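# Insert drive module under blue light and latch it

## Task

Push the drive module fully into the slot in the drive row that sits beneath the blue light, then push its latch handle downward until it locks lying flat. It only counts if the module and latch stay in place on their own, without the robot holding them. Afterwards, release everything and move the grippers away.

## Robot and tools

Robot: two arms, left_arm and right_arm, each with six revolute joints and a parallel gripper. Nothing about a left or right side of any picture is implied by these names; left_arm is simply the arm on the +y side.

World frame: all printed hand poses share one frame. Its origin is on the tabletop midway between the arms, +z is up, and +x points outward over the table. Each result has a state line, `left_arm: …` | `right_arm: …`, with end_effector_position (metres) and end_effector_quat_wxyz. The printed position can be a bit wrong, more so when the arm is stretched far. That position is the point between the finger pads, roughly 1 cm behind the fingertips. The fingers extend along the gripper's +z axis and close along its y axis.

execute_actions takes "actions", a list holding at most one item, plus an optional "pictures" boolean.
- Empty list {"actions": []}: moves nothing, returns the state with pictures.
- Motion: {"actions": [{"rows": [[...]], "steps": N}]}. N is 6 to 15 control steps (each 1/30 s, default 15). One row is used per step; if rows run out, the last row keeps repeating. Up to 15 rows.
- Wait: {"actions": [{"steps": N}]} with N up to 300; sends no command and returns after N steps counted from the previous result (your reply time is included).
Pictures arrive only for an empty list or when "pictures": true is passed.

Each row is one flat list of 14 numbers covering both arms, always all 14 even if one arm should stay still: left_arm waist, shoulder, elbow, wrist pitch, wrist yaw, wrist roll, opening, then right_arm in the same seven-slot order. Joint values are absolute target angles in radians (the same kind of number shown under Joint positions), not offsets. Stated ranges per arm: waist -2.618 to 3.054, shoulder 0.000 to 3.142, elbow 0.000 to 3.142, wrist pitch -1.571 to 1.571, wrist yaw -1.571 to 1.571, wrist roll -2.094 to 2.094. True limits may differ by up to 0.036 rad either way. A target more than 0.036 rad outside a range, and further out than the joint's last reading, gets the whole call refused (nothing is sent). Targets beyond the real end are clipped to it, and a "joint sent to its limit" line may appear, possibly referring to an earlier action; its absence proves nothing. Opening is a number from -1 (closed) to +1 (fully open, 0.094 m between pads).

Motion behaviour: joint speed is capped; each step a joint's target is held within a fixed lead of its measured angle (waist 0.202, shoulder 0.258, elbow 0.238, wrist pitch 0.573, wrist yaw and roll 0.522 rad), and if the targets would move a gripper more than 70 mm from where it is, all that arm's targets are pulled back. Friction may leave a joint up to about 0.031 rad short, and tiny changes below that may not move it. The arms keep heading to the last row sent while you think or wait, until everything has nearly stopped or a step is HELD. The simulation runs during your replies, and each result is captured 6 steps before its action finishes; those last steps run afterward.

Result lines: Joint positions and Joint velocities list each arm's six joints (rad, rad/s) then the pad gap (m, m/s). grip_measured is the measured opening on the command scale; each gripper may be off by about 1 mm of opening. Away from ±1, fingers go to where grip_measured equals your command. To hold something, command about 0.03 below grip_measured for a firm grip, less for a lighter one. Pad force tops out near 50–62 N (less on parts thinner than about 2 mm). HELD marks steps where some or all of your row was not sent. "joint command not followed" means the clearance check altered or blocked joint targets on some steps; the rest of the row still ran. MOTOR HOT appears from 75 °C; at 90 °C the arm is halted for 10 s, and at 100 °C it goes limp and falls, both reported as OVER-TEMPERATURE FAULT. Holding loads heats motors, even while you are thinking.

zoom_image: {"camera": name, "region": [x0, y0, x1, y1]} in image pixels, origin at top-left, at most 504 by 504. Cameras: cam_high, cam_low, cam_left_wrist, cam_right_wrist, all 504x504, returned in that order. Calibration (intrinsics K, distortion, T_world_to_cam) is supplied but may be off by a few degrees and millimetres; wrist camera poses follow the arm's joint readings.

show_instructions: no arguments; displays the reference images for the scene; moves nothing.

finished_scene: {"scene": number of the current scene}. Ends it permanently and reports whether the goal was met; the goal must still hold after release. Replying without any tool call also ends things.

Avoid: knocking or placing anything off the table; letting the arms collide or press on each other hard; drops, slips, slams and very forceful pushes; overheating motors. Brief external tugs on held parts or pushes on loose objects can happen. Smooth, efficient, quick motion is preferred.

Each tool is called after "Request:" by a JSON object that holds its "api" and its "payload".

## Session

Request:
{"api": "execute_actions", "payload": {"actions": []}}

Scene clock: 0.00 s of 5300.00 s.
left_arm: end_effector_position=(+0.4925, +0.4385, +0.2827) grip_measured=+1.000 end_effector_quat_wxyz=(+0.176, +0.182, +0.860, +0.443) | right_arm: end_effector_position=(+0.2129, +0.2390, +0.1956) grip_measured=+1.000 end_effector_quat_wxyz=(+0.331, -0.542, +0.534, +0.558)
Joint positions: left_arm=[-0.13   1.882  1.931 -0.999 -0.835  0.597  0.094] | right_arm=[ 0.772  1.971  1.253  0.472 -0.858  0.056  0.094]
Joint velocities: left_arm=[ 0.002 -0.022 -0.027 -0.051  0.007 -0.037  0.   ] | right_arm=[-0.022  0.007  0.007 -0.022  0.007 -0.037  0.   ]
camera_calibration (this result's frames):
cam_left_wrist: T_world_to_cam=[[-0.127324, -0.534488, -0.83553, 0.534298], [-0.989505, 0.126475, 0.0698814, 0.451447], [0.0683229, 0.835659, -0.544982, -0.128186], [0, 0, 0, 1]] pos_world=[0.523496, 0.335599, 0.345016]
cam_right_wrist: T_world_to_cam=[[0.887416, 0.149262, -0.436134, -0.132076], [-0.153185, -0.796869, -0.58441, 0.370623], [-0.434772, 0.585424, -0.68429, 0.18578], [0, 0, 0, 1]] pos_world=[0.254752, 0.206292, 0.28612]

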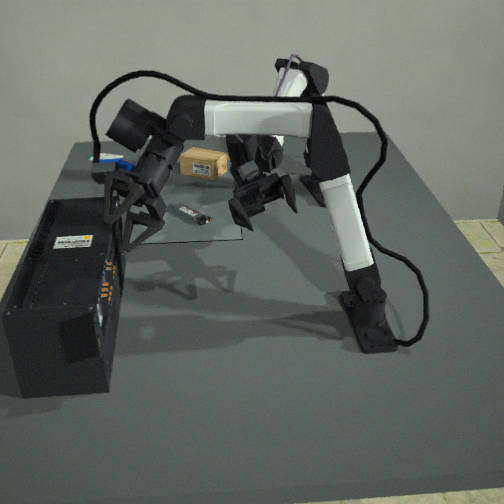

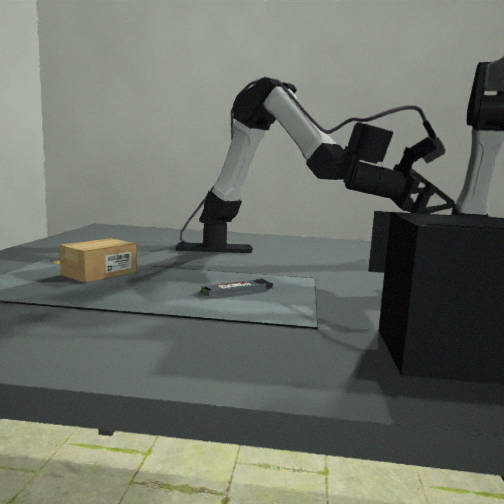

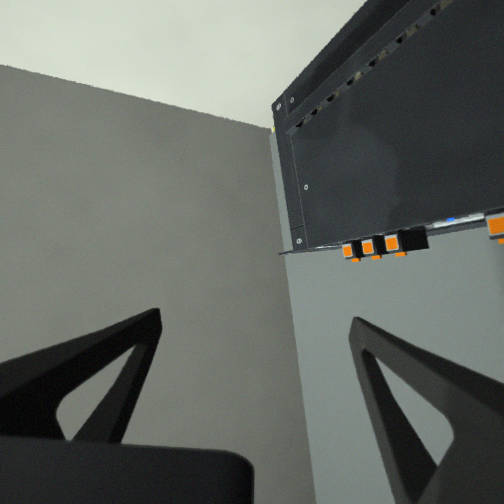

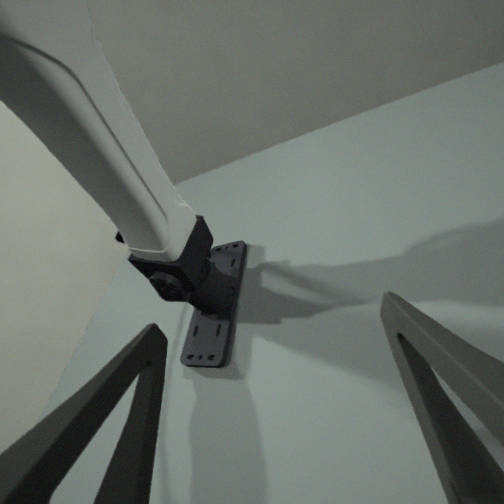

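Request:
{"api": "zoom_image", "payload": {"camera": "cam_high", "region": [150, 180, 250, 250]}}

Request:
{"api": "zoom_image", "payload": {"camera": "cam_low", "region": [180, 260, 300, 320]}}

Request:
{"api": "zoom_image", "payload": {"camera": "cam_high", "region": [60, 190, 180, 340]}}

Request:
{"api": "zoom_image", "payload": {"camera": "cam_left_wrist", "region": [324, 180, 504, 280]}}

Region (150, 180, 250, 250) of cam_high's 504x504 image, scaled by 5.040, with more detail than that image has; it fills the top 353 rows of this view, and the rest is white.

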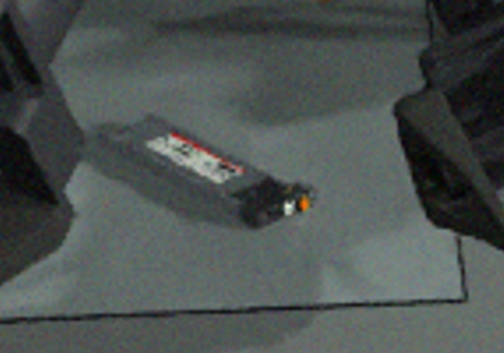

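Region (180, 260, 300, 320) of cam_low's 504x504 image, scaled by 4.200, with more detail than that image has.

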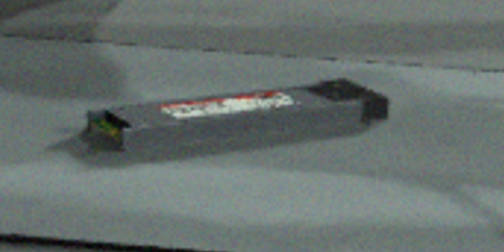

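Region (60, 190, 180, 340) of cam_high's 504x504 image, scaled by 3.360, with more detail than that image has; it fills the left 403 columns of this view, and the rest is white.

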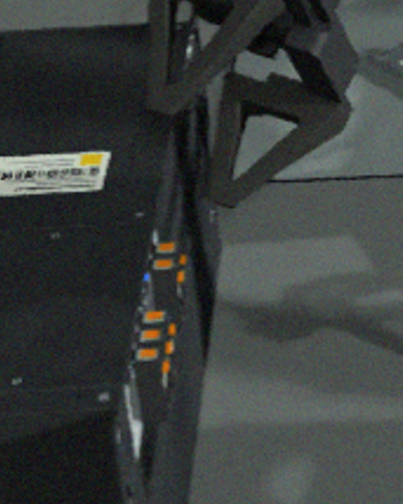

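Region (324, 180, 504, 280) of cam_left_wrist's 504x504 image, scaled by 2.800, with more detail than that image has.

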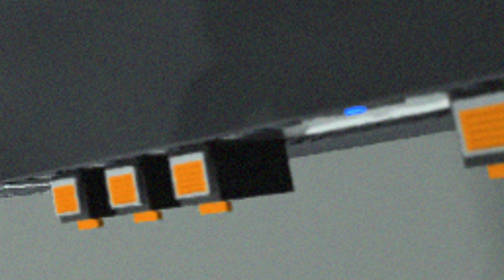

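Request:
{"api": "execute_actions", "payload": {"actions": [{"rows":[[-0.13,1.882,1.931,-0.999,-0.835,0.597,1,0.70,1.95,1.2,0.45,-0.8,0.05,1],[-0.13,1.882,1.931,-0.999,-0.835,0.597,1,0.60,1.90,1.14,0.42,-0.72,0.05,1],[-0.13,1.882,1.931,-0.999,-0.835,0.597,1,0.48,1.83,1.08,0.38,-0.64,0.05,1],[-0.13,1.882,1.931,-0.999,-0.835,0.597,1,0.36,1.75,1.02,0.33,-0.56,0.05,1],[-0.13,1.882,1.931,-0.999,-0.8,0.55,1,0.24,1.66,0.97,0.27,-0.48,0.05,1],[-0.15,1.882,1.931,-0.97,-0.74,0.5,1,0.12,1.57,0.93,0.2,-0.4,0.05,1],[-0.18,1.882,1.931,-0.93,-0.67,0.45,1,0.0,1.48,0.9,0.13,-0.32,0.05,1],[-0.22,1.882,1.92,-0.89,-0.6,0.4,1,-0.12,1.39,0.87,0.06,-0.25,0.05,1],[-0.27,1.882,1.91,-0.85,-0.53,0.35,1,-0.24,1.30,0.85,0,-0.18,0.05,1],[-0.32,1.89,1.90,-0.81,-0.46,0.3,1,-0.36,1.21,0.83,-0.07,-0.12,0.05,1],[-0.37,1.90,1.89,-0.77,-0.39,0.25,1,-0.48,1.13,0.82,-0.13,-0.07,0.05,1],[-0.42,1.91,1.88,-0.73,-0.32,0.2,1,-0.60,1.05,0.81,-0.19,-0.03,0.05,1],[-0.47,1.92,1.87,-0.69,-0.25,0.15,1,-0.72,0.98,0.8,-0.24,0,0.05,1],[-0.52,1.93,1.86,-0.65,-0.18,0.1,1,-0.82,0.93,0.8,-0.28,0,0.05,1],[-0.57,1.94,1.85,-0.61,-0.12,0.06,1,-0.9,0.9,0.8,-0.3,0,0.05,1]],"steps":15}]}}

Request:
{"api": "execute_actions", "payload": {"actions": [{"rows":[[-0.62,1.95,1.84,-0.58,-0.07,0.03,1,-0.9,0.9,0.8,-0.3,0,0.05,1],[-0.67,1.96,1.83,-0.55,-0.03,0,1,-0.9,0.9,0.8,-0.3,0,0.05,1],[-0.72,1.97,1.82,-0.52,0,0,1,-0.9,0.9,0.8,-0.3,0,0.05,1],[-0.77,1.98,1.81,-0.49,0.01,0,1,-0.9,0.9,0.8,-0.3,0,0.05,1],[-0.82,2.0,1.80,-0.46,0.01,0,1,-0.9,0.9,0.8,-0.3,0,0.05,1],[-0.86,2.02,1.79,-0.43,0.01,0,1,-0.9,0.9,0.8,-0.3,0,0.05,1],[-0.89,2.05,1.78,-0.40,0.01,0,1,-0.9,0.9,0.8,-0.3,0,0.05,1],[-0.92,2.08,1.76,-0.37,0.01,0,1,-0.9,0.9,0.8,-0.3,0,0.05,1],[-0.94,2.11,1.75,-0.34,0.01,0,1,-0.9,0.9,0.8,-0.3,0,0.05,1],[-0.94,2.14,1.73,-0.31,0.01,0,1,-0.9,0.9,0.8,-0.3,0,0.05,1],[-0.94,2.17,1.72,-0.29,0.01,0,1,-0.9,0.9,0.8,-0.3,0,0.05,1],[-0.94,2.19,1.71,-0.27,0.01,0,1,-0.9,0.9,0.8,-0.3,0,0.05,1],[-0.94,2.21,1.70,-0.25,0.01,0,1,-0.9,0.9,0.8,-0.3,0,0.05,1],[-0.94,2.22,1.695,-0.25,0.01,0,1,-0.9,0.9,0.8,-0.3,0,0.05,1]],"steps":15}]}}

Request:
{"api": "execute_actions", "payload": {"actions": [{"steps":18}], "pictures": true}}

Scene clock: 3.17 s of 5300.00 s.
left_arm: end_effector_position=(+0.5061, +0.4082, +0.2770) grip_measured=+1.000 end_effector_quat_wxyz=(+0.235, +0.166, +0.875, +0.388) | right_arm: end_effector_position=(+0.3334, +0.1015, +0.1649) grip_measured=+1.000 end_effector_quat_wxyz=(+0.398, -0.390, +0.722, +0.411)
Joint positions: left_arm=[-0.166  1.882  1.931 -0.964 -0.735  0.497  0.094] | right_arm=[ 0.476  1.717  0.984  0.303 -0.592  0.055  0.094]
Joint velocities: left_arm=[-0.662 -0.012 -0.007  0.535  0.974 -0.842  0.   ] | right_arm=[-1.209 -1.263 -0.818 -1.004  1.297 -0.007  0.   ]
Steps of this call (steps 1 to 86: nothing new was sent; steps 87 to 95: the first 9 steps of this action). Readings (joint positions):
87: left_arm=[-0.130 1.882 1.931 -0.999 -0.835 0.597] | right_arm=[0.767 1.969 1.248 0.473 -0.854 0.055]
88: left_arm=[-0.130 1.882 1.931 -0.999 -0.835 0.597] | right_arm=[0.753 1.961 1.232 0.472 -0.843 0.055]
90: left_arm=[-0.130 1.882 1.931 -0.999 -0.835 0.597] | right_arm=[0.692 1.921 1.168 0.449 -0.797 0.055]
94: left_arm=[-0.146 1.882 1.931 -0.981 -0.769 0.527] | right_arm=[0.520 1.761 1.014 0.337 -0.639 0.055]
95: the state above

Scene clock: 3.67 s of 5300.00 s.
left_arm: end_effector_position=(+0.4945, +0.0626, +0.2236) grip_measured=+1.000 end_effector_quat_wxyz=(+0.413, +0.307, +0.858, +0.009) | right_arm: end_effector_position=(+0.3669, -0.2773, +0.2697) grip_measured=+1.000 end_effector_quat_wxyz=(+0.572, +0.027, +0.819, +0.032)
Joint positions: left_arm=[-0.667  1.97   1.85  -0.626 -0.238  0.152  0.094] | right_arm=[-0.258  0.97   0.821 -0.204 -0.092  0.055  0.094]
Joint velocities: left_arm=[-0.867  0.447 -0.217  0.696  0.579 -0.359  0.   ] | right_arm=[-2.078 -1.409 -0.007 -0.3    0.535  0.066  0.   ]
Steps of this call (steps 1 to 6: the last 6 steps of your previous action; steps 7 to 15: the first 9 steps of this action). Readings (joint positions):
7: left_arm=[-0.409 1.890 1.912 -0.821 -0.481 0.311] | right_arm=[0.182 1.408 0.854 0.011 -0.286 0.055]
8: left_arm=[-0.442 1.895 1.906 -0.798 -0.443 0.284] | right_arm=[0.135 1.358 0.844 -0.029 -0.252 0.055]
10: left_arm=[-0.508 1.908 1.891 -0.752 -0.370 0.236] | right_arm=[0.035 1.253 0.830 -0.099 -0.194 0.055]
14: left_arm=[-0.636 1.953 1.859 -0.652 -0.259 0.165] | right_arm=[-0.189 1.022 0.821 -0.191 -0.109 0.055]
15: the state above

Scene clock: 4.27 s of 5300.00 s.
left_arm: end_effector_position=(+0.3851, -0.1091, +0.0596) grip_measured=+1.000 end_effector_quat_wxyz=(+0.321, +0.420, +0.835, -0.152) | right_arm: end_effector_position=(+0.2661, -0.4843, +0.2705) grip_measured=+1.000 end_effector_quat_wxyz=(+0.535, +0.309, +0.765, -0.182)
Joint positions: left_arm=[-0.95   2.242  1.692 -0.294 -0.01   0.014  0.094] | right_arm=[-0.898  0.891  0.813 -0.292 -0.003  0.055  0.094]
Joint velocities: left_arm=[ 0.066  0.007  0.012  0.212 -0.022 -0.154  0.   ] | right_arm=[-0.027  0.007 -0.007 -0.051 -0.022 -0.037  0.   ]
Kept back: nothing.
Steps of this call (steps 1 to 6: the last 6 steps of your previous action; steps 7 to 18: the robot went on to your last target). Readings (joint positions):
1: left_arm=[-0.697 1.988 1.841 -0.600 -0.220 0.141] | right_arm=[-0.333 0.929 0.821 -0.213 -0.075 0.055]
2: left_arm=[-0.726 2.008 1.831 -0.575 -0.203 0.130] | right_arm=[-0.409 0.904 0.821 -0.218 -0.062 0.055]
4: left_arm=[-0.783 2.053 1.809 -0.526 -0.174 0.112] | right_arm=[-0.559 0.891 0.821 -0.231 -0.043 0.055]
8: left_arm=[-0.887 2.153 1.752 -0.412 -0.104 0.069] | right_arm=[-0.840 0.891 0.814 -0.269 -0.018 0.055]
18: the state above
camera_calibration (this result's frames):
cam_left_wrist: T_world_to_cam=[[-0.779664, -0.625864, -0.0204333, 0.234204], [-0.592395, 0.747761, -0.29987, 0.366885], [0.202957, -0.221693, -0.953761, 0.0723659], [0, 0, 0, 1]] pos_world=[0.385255, -0.111719, 0.183823]
cam_right_wrist: T_world_to_cam=[[-0.710882, -0.658463, -0.247131, -0.05568], [-0.507473, 0.723511, -0.467977, 0.645251], [0.486947, -0.207265, -0.848483, 0.0988608], [0, 0, 0, 1]] pos_world=[0.239726, -0.483019, 0.372084]

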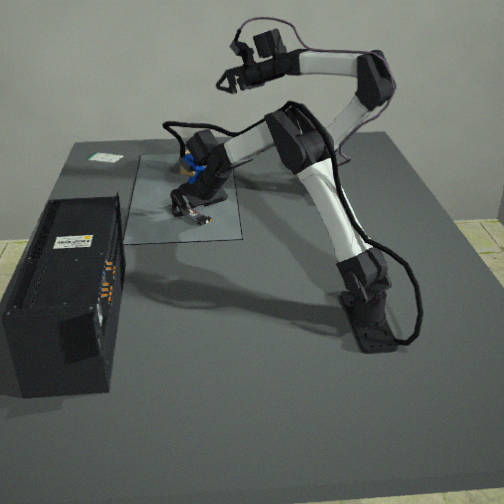

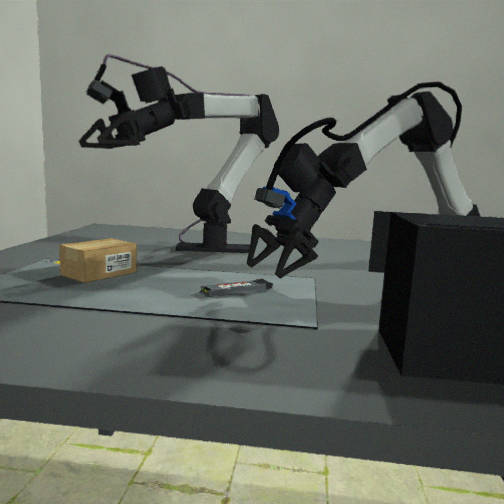

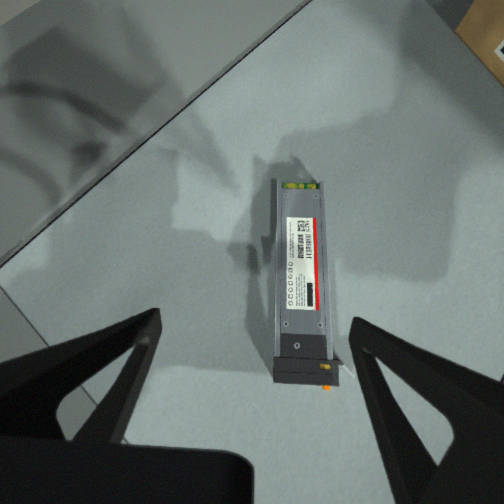

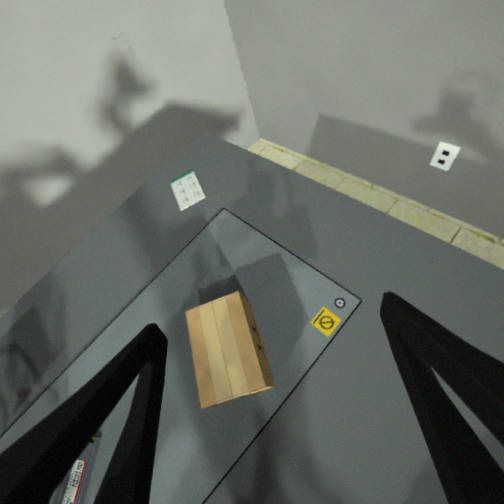

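Request:
{"api": "execute_actions", "payload": {"actions": [{"rows":[[-0.965,2.245,1.69,-0.235,-0.03,-0.02,0.8,-0.9,0.9,0.8,-0.3,0,0.05,1],[-0.98,2.25,1.685,-0.22,-0.04,-0.03,0.6,-0.9,0.9,0.8,-0.3,0,0.05,1],[-0.995,2.256,1.68,-0.205,-0.045,-0.04,0.4,-0.9,0.9,0.8,-0.3,0,0.05,1],[-1.007,2.262,1.675,-0.19,-0.045,-0.045,0.4,-0.9,0.9,0.8,-0.3,0,0.05,1],[-1.014,2.269,1.67,-0.175,-0.045,-0.045,0.4,-0.9,0.9,0.8,-0.3,0,0.05,1],[-1.014,2.276,1.665,-0.16,-0.045,-0.045,0.4,-0.9,0.9,0.8,-0.3,0,0.05,1],[-1.014,2.283,1.66,-0.145,-0.045,-0.045,0.4,-0.9,0.9,0.8,-0.3,0,0.05,1],[-1.014,2.29,1.655,-0.13,-0.045,-0.045,0.4,-0.9,0.9,0.8,-0.3,0,0.05,1],[-1.014,2.297,1.65,-0.118,-0.045,-0.045,0.4,-0.9,0.9,0.8,-0.3,0,0.05,1],[-1.014,2.303,1.645,-0.118,-0.045,-0.045,0.4,-0.9,0.9,0.8,-0.3,0,0.05,1]],"steps":15}]}}

Request:
{"api": "execute_actions", "payload": {"actions": [{"steps":12}], "pictures": true}}

Request:
{"api": "zoom_image", "payload": {"camera": "cam_low", "region": [180, 230, 320, 320]}}

Scene clock: 5.77 s of 5300.00 s.
left_arm: end_effector_position=(+0.3668, -0.1430, +0.0640) grip_measured=+0.402 end_effector_quat_wxyz=(+0.351, +0.418, +0.818, -0.181) | right_arm: end_effector_position=(+0.2659, -0.4842, +0.2700) grip_measured=+1.000 end_effector_quat_wxyz=(+0.534, +0.309, +0.766, -0.182)
Joint positions: left_arm=[-1.013  2.262  1.685 -0.182 -0.027 -0.03   0.066] | right_arm=[-0.898  0.891  0.813 -0.294 -0.003  0.055  0.094]
Joint velocities: left_arm=[-0.164  0.193 -0.173  0.388  0.022 -0.007  0.001] | right_arm=[-0.007  0.012  0.007 -0.007 -0.066 -0.037  0.   ]
Steps of this call (steps 1 to 30: the robot went on to your last target; steps 31 to 36: nothing new was sent; steps 37 to 45: the first 9 steps of this action). Readings (joint positions):
37: left_arm=[-0.948 2.242 1.692 -0.269 -0.006 0.004] | right_arm=[-0.898 0.891 0.813 -0.294 -0.003 0.055]
38: left_arm=[-0.950 2.242 1.692 -0.265 -0.011 -0.001] | right_arm=[-0.898 0.891 0.813 -0.294 -0.003 0.055]
40: left_arm=[-0.963 2.242 1.692 -0.251 -0.021 -0.014] | right_arm=[-0.898 0.891 0.813 -0.294 -0.003 0.055]
44: left_arm=[-1.005 2.257 1.690 -0.197 -0.027 -0.028] | right_arm=[-0.898 0.891 0.813 -0.294 -0.003 0.055]
45: the state above

Scene clock: 6.17 s of 5300.00 s.
left_arm: end_effector_position=(+0.3624, -0.1415, +0.0356) grip_measured=+0.402 end_effector_quat_wxyz=(+0.338, +0.419, +0.824, -0.175) | right_arm: end_effector_position=(+0.2659, -0.4842, +0.2700) grip_measured=+1.000 end_effector_quat_wxyz=(+0.534, +0.309, +0.766, -0.182)
Joint positions: left_arm=[-1.018  2.302  1.656 -0.144 -0.031 -0.038  0.066] | right_arm=[-0.898  0.891  0.813 -0.294 -0.003  0.055  0.094]
Joint velocities: left_arm=[ 0.002 -0.007 -0.007  0.081  0.037 -0.037  0.001] | right_arm=[ 0.002 -0.002 -0.002 -0.066  0.037  0.022  0.   ]
Kept back: nothing.
Steps of this call (steps 1 to 6: the last 6 steps of your previous action; steps 7 to 12: the robot went on to your last target). Readings (joint positions):
1: left_arm=[-1.017 2.270 1.679 -0.170 -0.027 -0.032] | right_arm=[-0.898 0.891 0.813 -0.294 -0.003 0.055]
2: left_arm=[-1.019 2.277 1.673 -0.162 -0.027 -0.033] | right_arm=[-0.898 0.891 0.813 -0.294 -0.003 0.055]
4: left_arm=[-1.019 2.291 1.663 -0.155 -0.028 -0.035] | right_arm=[-0.898 0.891 0.813 -0.294 -0.003 0.055]
8: left_arm=[-1.018 2.302 1.656 -0.154 -0.030 -0.037] | right_arm=[-0.898 0.891 0.813 -0.294 -0.003 0.055]
12: the state above
camera_calibration (this result's frames):
cam_left_wrist: T_world_to_cam=[[-0.790061, -0.613023, 0.00272235, 0.20045], [-0.574859, 0.739318, -0.350636, 0.364776], [0.212935, -0.278588, -0.936508, 0.0346466], [0, 0, 0, 1]] pos_world=[0.360685, -0.137153, 0.159805]
cam_right_wrist: T_world_to_cam=[[-0.711309, -0.658092, -0.246888, -0.0556037], [-0.50828, 0.724212, -0.466014, 0.644854], [0.485479, -0.205991, -0.849634, 0.0998363], [0, 0, 0, 1]] pos_world=[0.239747, -0.483038, 0.371607]

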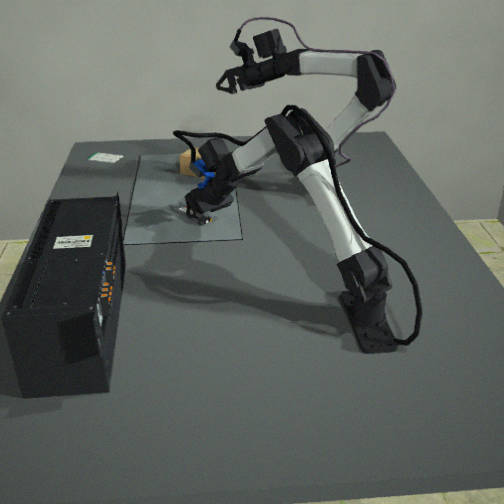

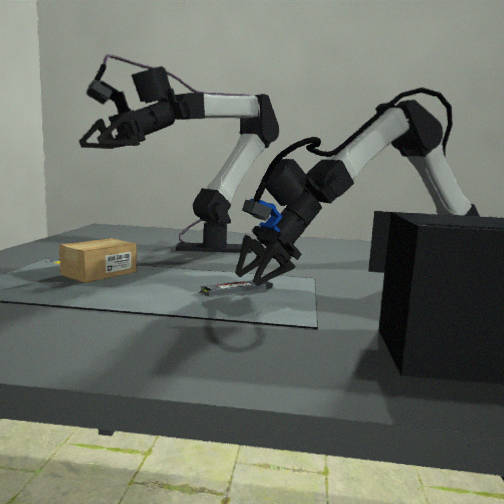

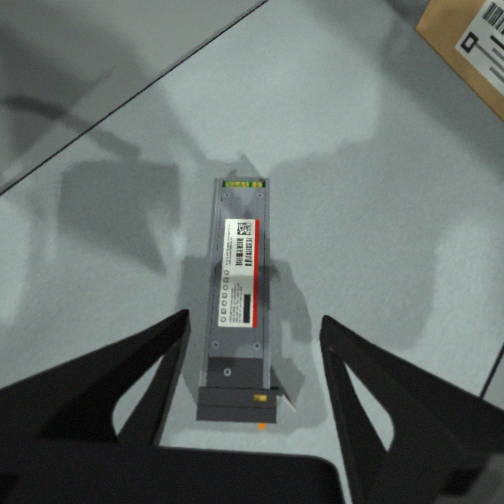

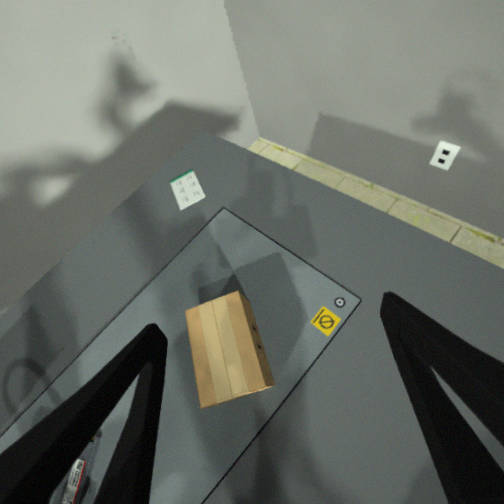

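Region (180, 230, 320, 320) of cam_low's 504x504 image, scaled by 3.600, with more detail than that image has; it fills the top 324 rows of this view, and the rest is white.

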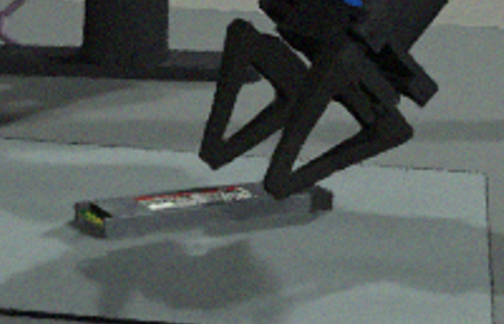

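Request:
{"api": "execute_actions", "payload": {"actions": [{"rows":[[-1.004,2.303,1.64,-0.11,-0.03,-0.03,0.4,-0.9,0.9,0.8,-0.3,0,0.05,1],[-0.999,2.306,1.637,-0.10,-0.03,-0.03,0.4,-0.9,0.9,0.8,-0.3,0,0.05,1],[-0.997,2.31,1.634,-0.09,-0.03,-0.03,0.4,-0.9,0.9,0.8,-0.3,0,0.05,1],[-0.997,2.314,1.631,-0.08,-0.03,-0.03,0.4,-0.9,0.9,0.8,-0.3,0,0.05,1],[-0.997,2.318,1.628,-0.072,-0.03,-0.03,0.4,-0.9,0.9,0.8,-0.3,0,0.05,1],[-0.997,2.322,1.625,-0.068,-0.03,-0.03,0.4,-0.9,0.9,0.8,-0.3,0,0.05,1],[-0.997,2.326,1.622,-0.068,-0.03,-0.03,0.4,-0.9,0.9,0.8,-0.3,0,0.05,1],[-0.997,2.33,1.619,-0.068,-0.03,-0.03,0.4,-0.9,0.9,0.8,-0.3,0,0.05,1]],"steps":15}]}}

Request:
{"api": "execute_actions", "payload": {"actions": [{"steps":12}], "pictures": true}}

Request:
{"api": "zoom_image", "payload": {"camera": "cam_low", "region": [180, 230, 320, 320]}}

Scene clock: 7.00 s of 5300.00 s.
left_arm: end_effector_position=(+0.3721, -0.1402, +0.0358) grip_measured=+0.402 end_effector_quat_wxyz=(+0.352, +0.411, +0.822, -0.179) | right_arm: end_effector_position=(+0.2659, -0.4842, +0.2700) grip_measured=+1.000 end_effector_quat_wxyz=(+0.534, +0.309, +0.766, -0.182)
Joint positions: left_arm=[-1.004  2.307  1.643 -0.096 -0.031 -0.037  0.066] | right_arm=[-0.898  0.891  0.813 -0.294 -0.003  0.055  0.094]
Joint velocities: left_arm=[ 0.012  0.09  -0.085  0.095 -0.007  0.051 -0.   ] | right_arm=[-0.007 -0.027 -0.002  0.022  0.007  0.022  0.   ]
Steps of this call (steps 1 to 16: the robot went on to your last target; steps 17 to 25: the first 9 steps of this action). Readings (joint positions):
17: left_arm=[-1.018 2.302 1.656 -0.138 -0.031 -0.038] | right_arm=[-0.898 0.891 0.813 -0.294 -0.003 0.055]
18: left_arm=[-1.017 2.302 1.656 -0.136 -0.031 -0.038] | right_arm=[-0.898 0.891 0.813 -0.294 -0.003 0.055]
20: left_arm=[-1.013 2.302 1.656 -0.127 -0.031 -0.037] | right_arm=[-0.898 0.891 0.813 -0.294 -0.003 0.055]
24: left_arm=[-1.005 2.304 1.645 -0.100 -0.031 -0.037] | right_arm=[-0.898 0.891 0.813 -0.294 -0.003 0.055]
25: the state above

Scene clock: 7.40 s of 5300.00 s.
left_arm: end_effector_position=(+0.3712, -0.1384, +0.0253) grip_measured=+0.402 end_effector_quat_wxyz=(+0.346, +0.412, +0.825, -0.176) | right_arm: end_effector_position=(+0.2659, -0.4842, +0.2700) grip_measured=+1.000 end_effector_quat_wxyz=(+0.534, +0.309, +0.766, -0.182)
Joint positions: left_arm=[-1.003  2.322  1.634 -0.087 -0.031 -0.037  0.066] | right_arm=[-0.898  0.891  0.813 -0.294 -0.003  0.055  0.094]
Joint velocities: left_arm=[ 0.002 -0.017 -0.007  0.022 -0.022 -0.051 -0.   ] | right_arm=[-0.027 -0.007  0.007 -0.051 -0.022  0.007  0.   ]
Kept back: nothing.
Steps of this call (steps 1 to 6: the last 6 steps of your previous action; steps 7 to 12: the robot went on to your last target). Readings (joint positions):
1: left_arm=[-1.003 2.311 1.641 -0.094 -0.031 -0.037] | right_arm=[-0.898 0.891 0.813 -0.294 -0.003 0.055]
2: left_arm=[-1.003 2.314 1.639 -0.093 -0.031 -0.037] | right_arm=[-0.898 0.891 0.813 -0.294 -0.003 0.055]
4: left_arm=[-1.003 2.320 1.635 -0.093 -0.031 -0.037] | right_arm=[-0.898 0.891 0.813 -0.294 -0.003 0.055]
8: left_arm=[-1.003 2.322 1.634 -0.087 -0.031 -0.037] | right_arm=[-0.898 0.891 0.813 -0.294 -0.003 0.055]
12: the state above
camera_calibration (this result's frames):
cam_left_wrist: T_world_to_cam=[[-0.780879, -0.624675, 0.00293348, 0.20435], [-0.582269, 0.726151, -0.365605, 0.365218], [0.226255, -0.287202, -0.930765, 0.017658], [0, 0, 0, 1]] pos_world=[0.368232, -0.13248, 0.149362]
cam_right_wrist: T_world_to_cam=[[-0.711309, -0.658092, -0.246888, -0.0556037], [-0.50828, 0.724212, -0.466014, 0.644854], [0.485479, -0.205991, -0.849634, 0.0998363], [0, 0, 0, 1]] pos_world=[0.239747, -0.483038, 0.371607]

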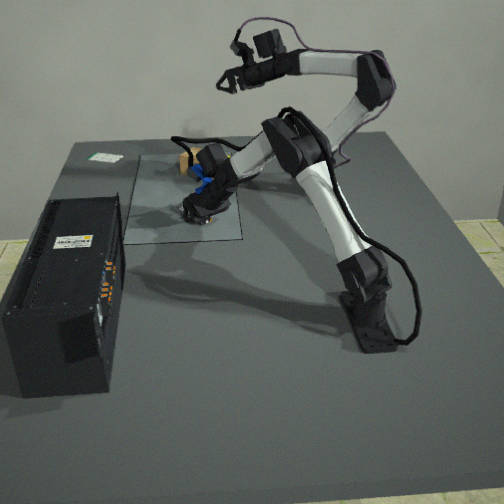

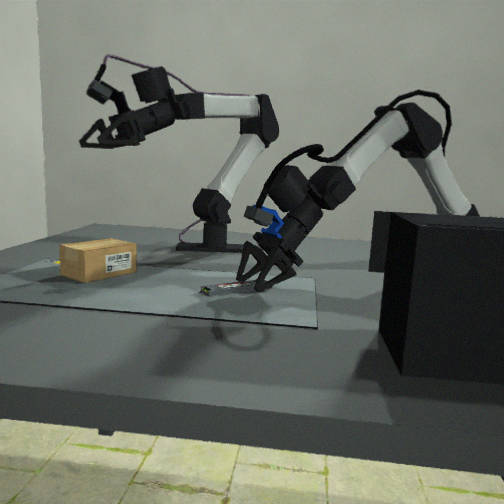

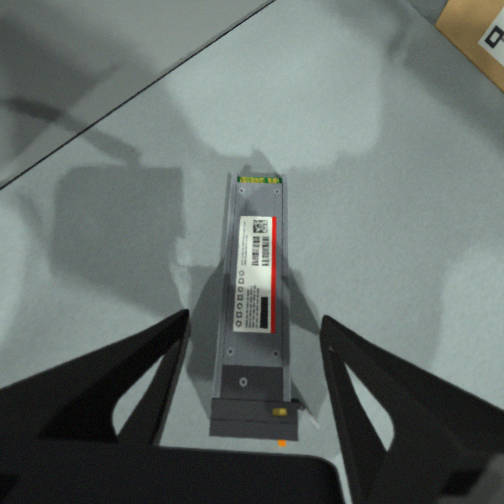

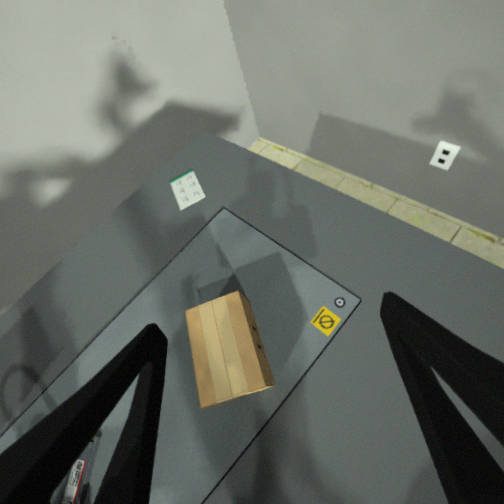

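Region (180, 230, 320, 320) of cam_low's 504x504 image, scaled by 3.600, with more detail than that image has; it fills the top 324 rows of this view, and the rest is white.

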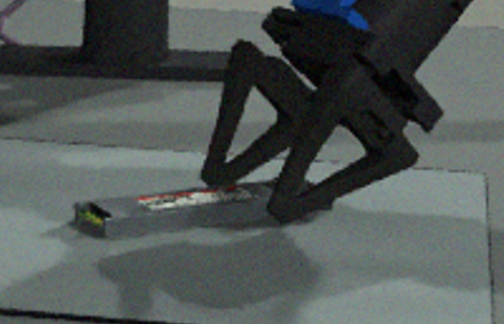

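Request:
{"api": "execute_actions", "payload": {"actions": [{"rows":[[-0.997,2.344,1.625,-0.068,-0.03,-0.03,0.2,-0.9,0.9,0.8,-0.3,0,0.05,1]],"steps":15}]}}

Request:
{"api": "execute_actions", "payload": {"actions": [{"steps":6}], "pictures": true}}

Request:
{"api": "zoom_image", "payload": {"camera": "cam_low", "region": [180, 230, 320, 320]}}

Scene clock: 8.00 s of 5300.00 s.
left_arm: end_effector_position=(+0.3716, -0.1390, +0.0245) grip_measured=+0.202 end_effector_quat_wxyz=(+0.347, +0.412, +0.824, -0.176) | right_arm: end_effector_position=(+0.2659, -0.4842, +0.2700) grip_measured=+1.000 end_effector_quat_wxyz=(+0.534, +0.309, +0.766, -0.182)
Joint positions: left_arm=[-1.003  2.325  1.634 -0.081 -0.031 -0.037  0.056] | right_arm=[-0.898  0.891  0.813 -0.294 -0.003  0.055  0.094]
Joint velocities: left_arm=[-0.002 -0.007 -0.007 -0.051  0.037 -0.022 -0.   ] | right_arm=[-0.002 -0.007 -0.002 -0.081 -0.007 -0.022  0.   ]
Steps of this call (steps 1 to 9: the robot went on to your last target; steps 10 to 18: the first 9 steps of this action). Readings (joint positions):
10: left_arm=[-1.003 2.323 1.634 -0.086 -0.031 -0.037] | right_arm=[-0.898 0.891 0.813 -0.294 -0.003 0.055]
11: left_arm=[-1.003 2.324 1.634 -0.085 -0.031 -0.037] | right_arm=[-0.898 0.891 0.813 -0.294 -0.003 0.055]
13: left_arm=[-1.003 2.325 1.634 -0.082 -0.031 -0.037] | right_arm=[-0.898 0.891 0.813 -0.294 -0.003 0.055]
17: left_arm=[-1.003 2.325 1.634 -0.081 -0.031 -0.037] | right_arm=[-0.898 0.891 0.813 -0.294 -0.003 0.055]
18: the state above

Scene clock: 8.20 s of 5300.00 s.
left_arm: end_effector_position=(+0.3716, -0.1390, +0.0245) grip_measured=+0.202 end_effector_quat_wxyz=(+0.347, +0.412, +0.824, -0.176) | right_arm: end_effector_position=(+0.2659, -0.4842, +0.2700) grip_measured=+1.000 end_effector_quat_wxyz=(+0.534, +0.309, +0.766, -0.182)
Joint positions: left_arm=[-1.003  2.325  1.634 -0.081 -0.031 -0.037  0.056] | right_arm=[-0.898  0.891  0.813 -0.294 -0.003  0.055  0.094]
Joint velocities: left_arm=[-0.007 -0.012 -0.017  0.051  0.022 -0.037  0.001] | right_arm=[ 0.017 -0.002 -0.007 -0.066  0.007  0.037  0.   ]
Kept back: nothing.
Steps of this call (steps 1 to 6: the last 6 steps of your previous action). Readings (joint positions):
1: left_arm=[-1.003 2.325 1.634 -0.081 -0.031 -0.037] | right_arm=[-0.898 0.891 0.813 -0.294 -0.003 0.055]
2: left_arm=[-1.003 2.325 1.634 -0.081 -0.031 -0.037] | right_arm=[-0.898 0.891 0.813 -0.294 -0.003 0.055]
4: left_arm=[-1.003 2.325 1.634 -0.081 -0.031 -0.037] | right_arm=[-0.898 0.891 0.813 -0.294 -0.003 0.055]
6: the state above
camera_calibration (this result's frames):
cam_left_wrist: T_world_to_cam=[[-0.780883, -0.624669, 0.00314812, 0.204292], [-0.58172, 0.72534, -0.368081, 0.365339], [0.227645, -0.28926, -0.929788, 0.0158506], [0, 0, 0, 1]] pos_world=[0.368445, -0.132795, 0.148569]
cam_right_wrist: T_world_to_cam=[[-0.711309, -0.658092, -0.246888, -0.0556037], [-0.50828, 0.724212, -0.466014, 0.644854], [0.485479, -0.205991, -0.849634, 0.0998363], [0, 0, 0, 1]] pos_world=[0.239747, -0.483038, 0.371607]

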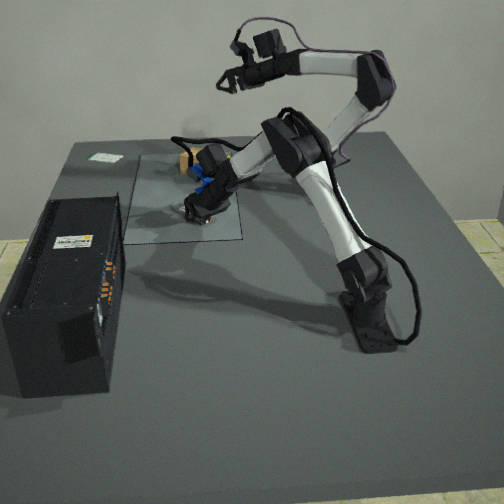

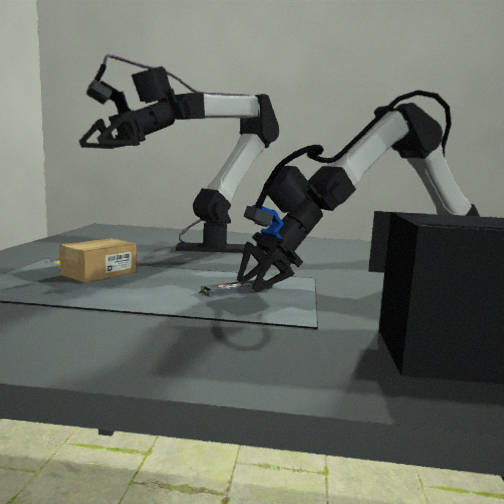

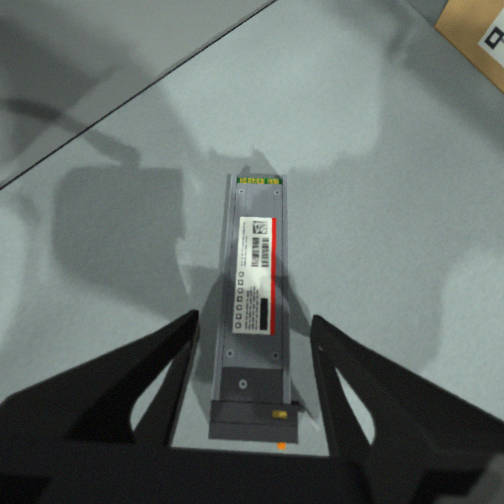

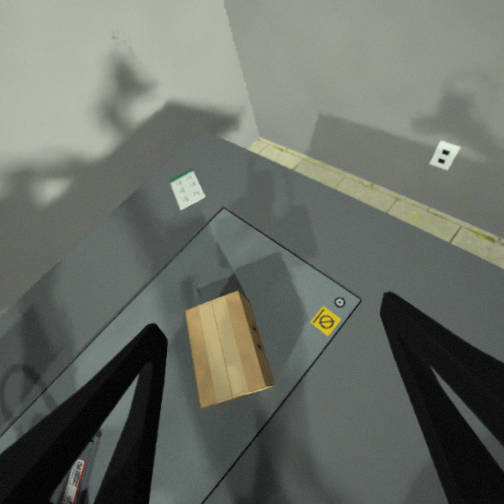

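Region (180, 230, 320, 320) of cam_low's 504x504 image, scaled by 3.600, with more detail than that image has; it fills the top 324 rows of this view, and the rest is white.

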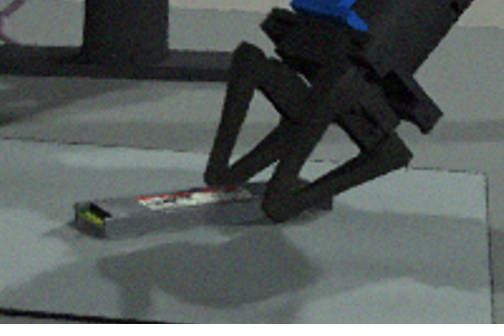

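Request:
{"api": "execute_actions", "payload": {"actions": [{"rows":[[-0.997,2.325,1.634,-0.068,-0.03,-0.03,0.05,-0.9,0.9,0.8,-0.3,0,0.05,1],[-0.997,2.325,1.634,-0.068,-0.03,-0.03,-0.08,-0.9,0.9,0.8,-0.3,0,0.05,1],[-0.997,2.325,1.634,-0.068,-0.03,-0.03,-0.18,-0.9,0.9,0.8,-0.3,0,0.05,1],[-0.997,2.325,1.634,-0.068,-0.03,-0.03,-0.24,-0.9,0.9,0.8,-0.3,0,0.05,1],[-0.997,2.325,1.634,-0.068,-0.03,-0.03,-0.28,-0.9,0.9,0.8,-0.3,0,0.05,1],[-0.997,2.325,1.634,-0.068,-0.03,-0.03,-0.31,-0.9,0.9,0.8,-0.3,0,0.05,1],[-0.997,2.325,1.634,-0.068,-0.03,-0.03,-0.33,-0.9,0.9,0.8,-0.3,0,0.05,1]],"steps":15}]}}

Request:
{"api": "execute_actions", "payload": {"actions": [{"rows":[[-0.997,2.30,1.634,-0.068,-0.03,-0.03,-0.33,-0.9,0.9,0.8,-0.3,0,0.05,1],[-0.997,2.285,1.634,-0.068,-0.03,-0.03,-0.33,-0.9,0.9,0.8,-0.3,0,0.05,1],[-0.997,2.27,1.634,-0.068,-0.03,-0.03,-0.33,-0.9,0.9,0.8,-0.3,0,0.05,1],[-0.997,2.25,1.634,-0.068,-0.03,-0.03,-0.33,-0.9,0.9,0.8,-0.3,0,0.05,1],[-0.997,2.23,1.634,-0.068,-0.03,-0.03,-0.33,-0.9,0.9,0.8,-0.3,0,0.05,1],[-0.997,2.21,1.634,-0.068,-0.03,-0.03,-0.33,-0.9,0.9,0.8,-0.3,0,0.05,1],[-0.997,2.20,1.634,-0.068,-0.03,-0.03,-0.33,-0.9,0.9,0.8,-0.3,0,0.05,1]],"steps":15}], "pictures": true}}

Request:
{"api": "zoom_image", "payload": {"camera": "cam_low", "region": [170, 200, 330, 310]}}

Scene clock: 9.10 s of 5300.00 s.
left_arm: end_effector_position=(+0.3717, -0.1391, +0.0247) grip_measured=-0.292 end_effector_quat_wxyz=(+0.347, +0.412, +0.824, -0.176) | right_arm: end_effector_position=(+0.2659, -0.4842, +0.2700) grip_measured=+1.000 end_effector_quat_wxyz=(+0.534, +0.309, +0.766, -0.182)
Joint positions: left_arm=[-1.003  2.325  1.634 -0.08  -0.031 -0.037  0.033] | right_arm=[-0.898  0.891  0.813 -0.294 -0.003  0.055  0.094]
Joint velocities: left_arm=[ 0.002  0.007  0.002 -0.007  0.037  0.007  0.   ] | right_arm=[ 0.002  0.002 -0.002 -0.037 -0.051  0.037  0.   ]
Steps of this call (steps 1 to 15: the robot went on to your last target; steps 16 to 18: nothing new was sent; steps 19 to 27: the first 9 steps of this action). Readings (joint positions):
19: left_arm=[-1.003 2.325 1.634 -0.080 -0.031 -0.037] | right_arm=[-0.898 0.891 0.813 -0.294 -0.003 0.055]
20: left_arm=[-1.003 2.325 1.634 -0.080 -0.031 -0.037] | right_arm=[-0.898 0.891 0.813 -0.294 -0.003 0.055]
22: left_arm=[-1.003 2.325 1.634 -0.080 -0.031 -0.037] | right_arm=[-0.898 0.891 0.813 -0.294 -0.003 0.055]
26: left_arm=[-1.003 2.325 1.634 -0.080 -0.031 -0.037] | right_arm=[-0.898 0.891 0.813 -0.294 -0.003 0.055]
27: the state above

Scene clock: 9.60 s of 5300.00 s.
left_arm: end_effector_position=(+0.3737, -0.1420, +0.0702) grip_measured=-0.292 end_effector_quat_wxyz=(+0.375, +0.405, +0.811, -0.192) | right_arm: end_effector_position=(+0.2659, -0.4842, +0.2700) grip_measured=+1.000 end_effector_quat_wxyz=(+0.534, +0.309, +0.766, -0.182)
Joint positions: left_arm=[-1.003  2.244  1.634 -0.091 -0.031 -0.036  0.033] | right_arm=[-0.898  0.891  0.813 -0.294 -0.003  0.055  0.094]
Joint velocities: left_arm=[-0.007 -0.491 -0.002  0.037  0.007 -0.037 -0.001] | right_arm=[-0.002  0.002 -0.007  0.022 -0.022 -0.022  0.   ]
Steps of this call (steps 1 to 6: the last 6 steps of your previous action; steps 7 to 15: the first 9 steps of this action). Readings (joint positions):
7: left_arm=[-1.003 2.325 1.634 -0.080 -0.031 -0.037] | right_arm=[-0.898 0.891 0.813 -0.294 -0.003 0.055]
8: left_arm=[-1.003 2.324 1.634 -0.080 -0.031 -0.037] | right_arm=[-0.898 0.891 0.813 -0.294 -0.003 0.055]
10: left_arm=[-1.003 2.316 1.634 -0.083 -0.031 -0.036] | right_arm=[-0.898 0.891 0.813 -0.294 -0.003 0.055]
14: left_arm=[-1.003 2.261 1.634 -0.092 -0.031 -0.036] | right_arm=[-0.898 0.891 0.813 -0.294 -0.003 0.055]
15: the state above
camera_calibration (this result's frames):
cam_left_wrist: T_world_to_cam=[[-0.781277, -0.624126, 0.00854707, 0.203698], [-0.56553, 0.702, -0.432864, 0.380771], [0.264162, -0.34302, -0.901419, 0.0337676], [0, 0, 0, 1]] pos_world=[0.365562, -0.128585, 0.19352]
cam_right_wrist: T_world_to_cam=[[-0.711309, -0.658092, -0.246888, -0.0556037], [-0.50828, 0.724212, -0.466014, 0.644854], [0.485479, -0.205991, -0.849634, 0.0998363], [0, 0, 0, 1]] pos_world=[0.239747, -0.483038, 0.371607]

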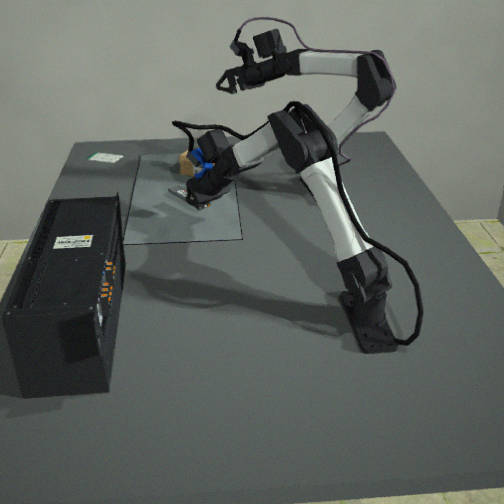

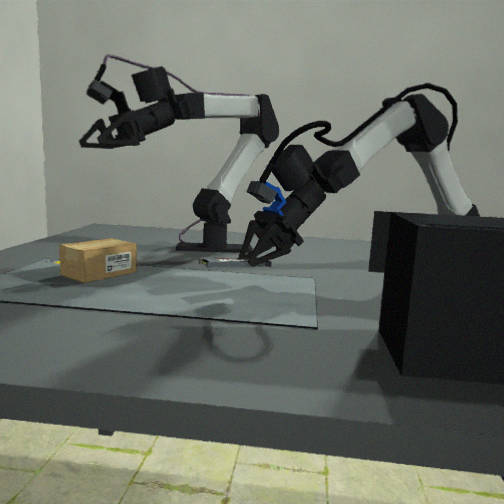

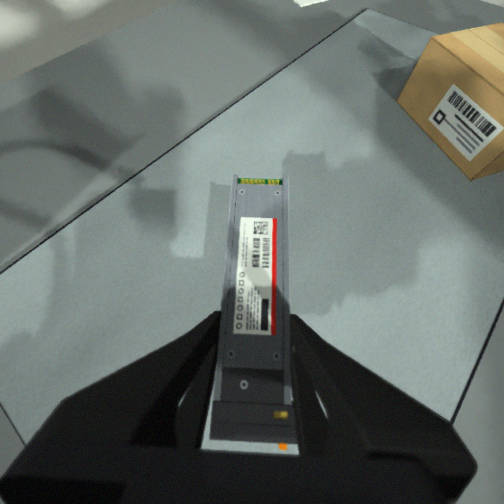

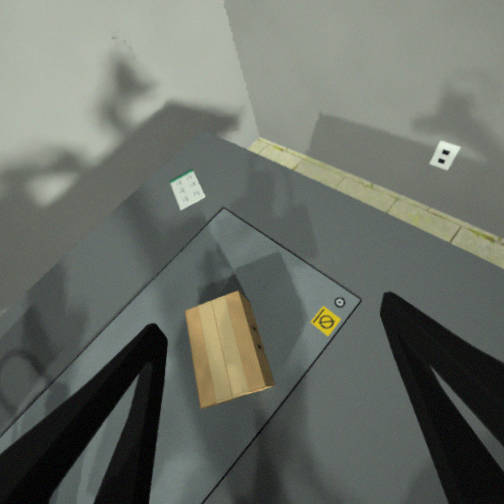

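Region (170, 200, 330, 310) of cam_low's 504x504 image, scaled by 3.150, with more detail than that image has; it fills the top 346 rows of this view, and the rest is white.

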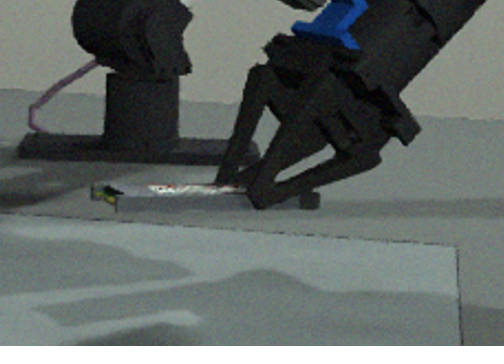

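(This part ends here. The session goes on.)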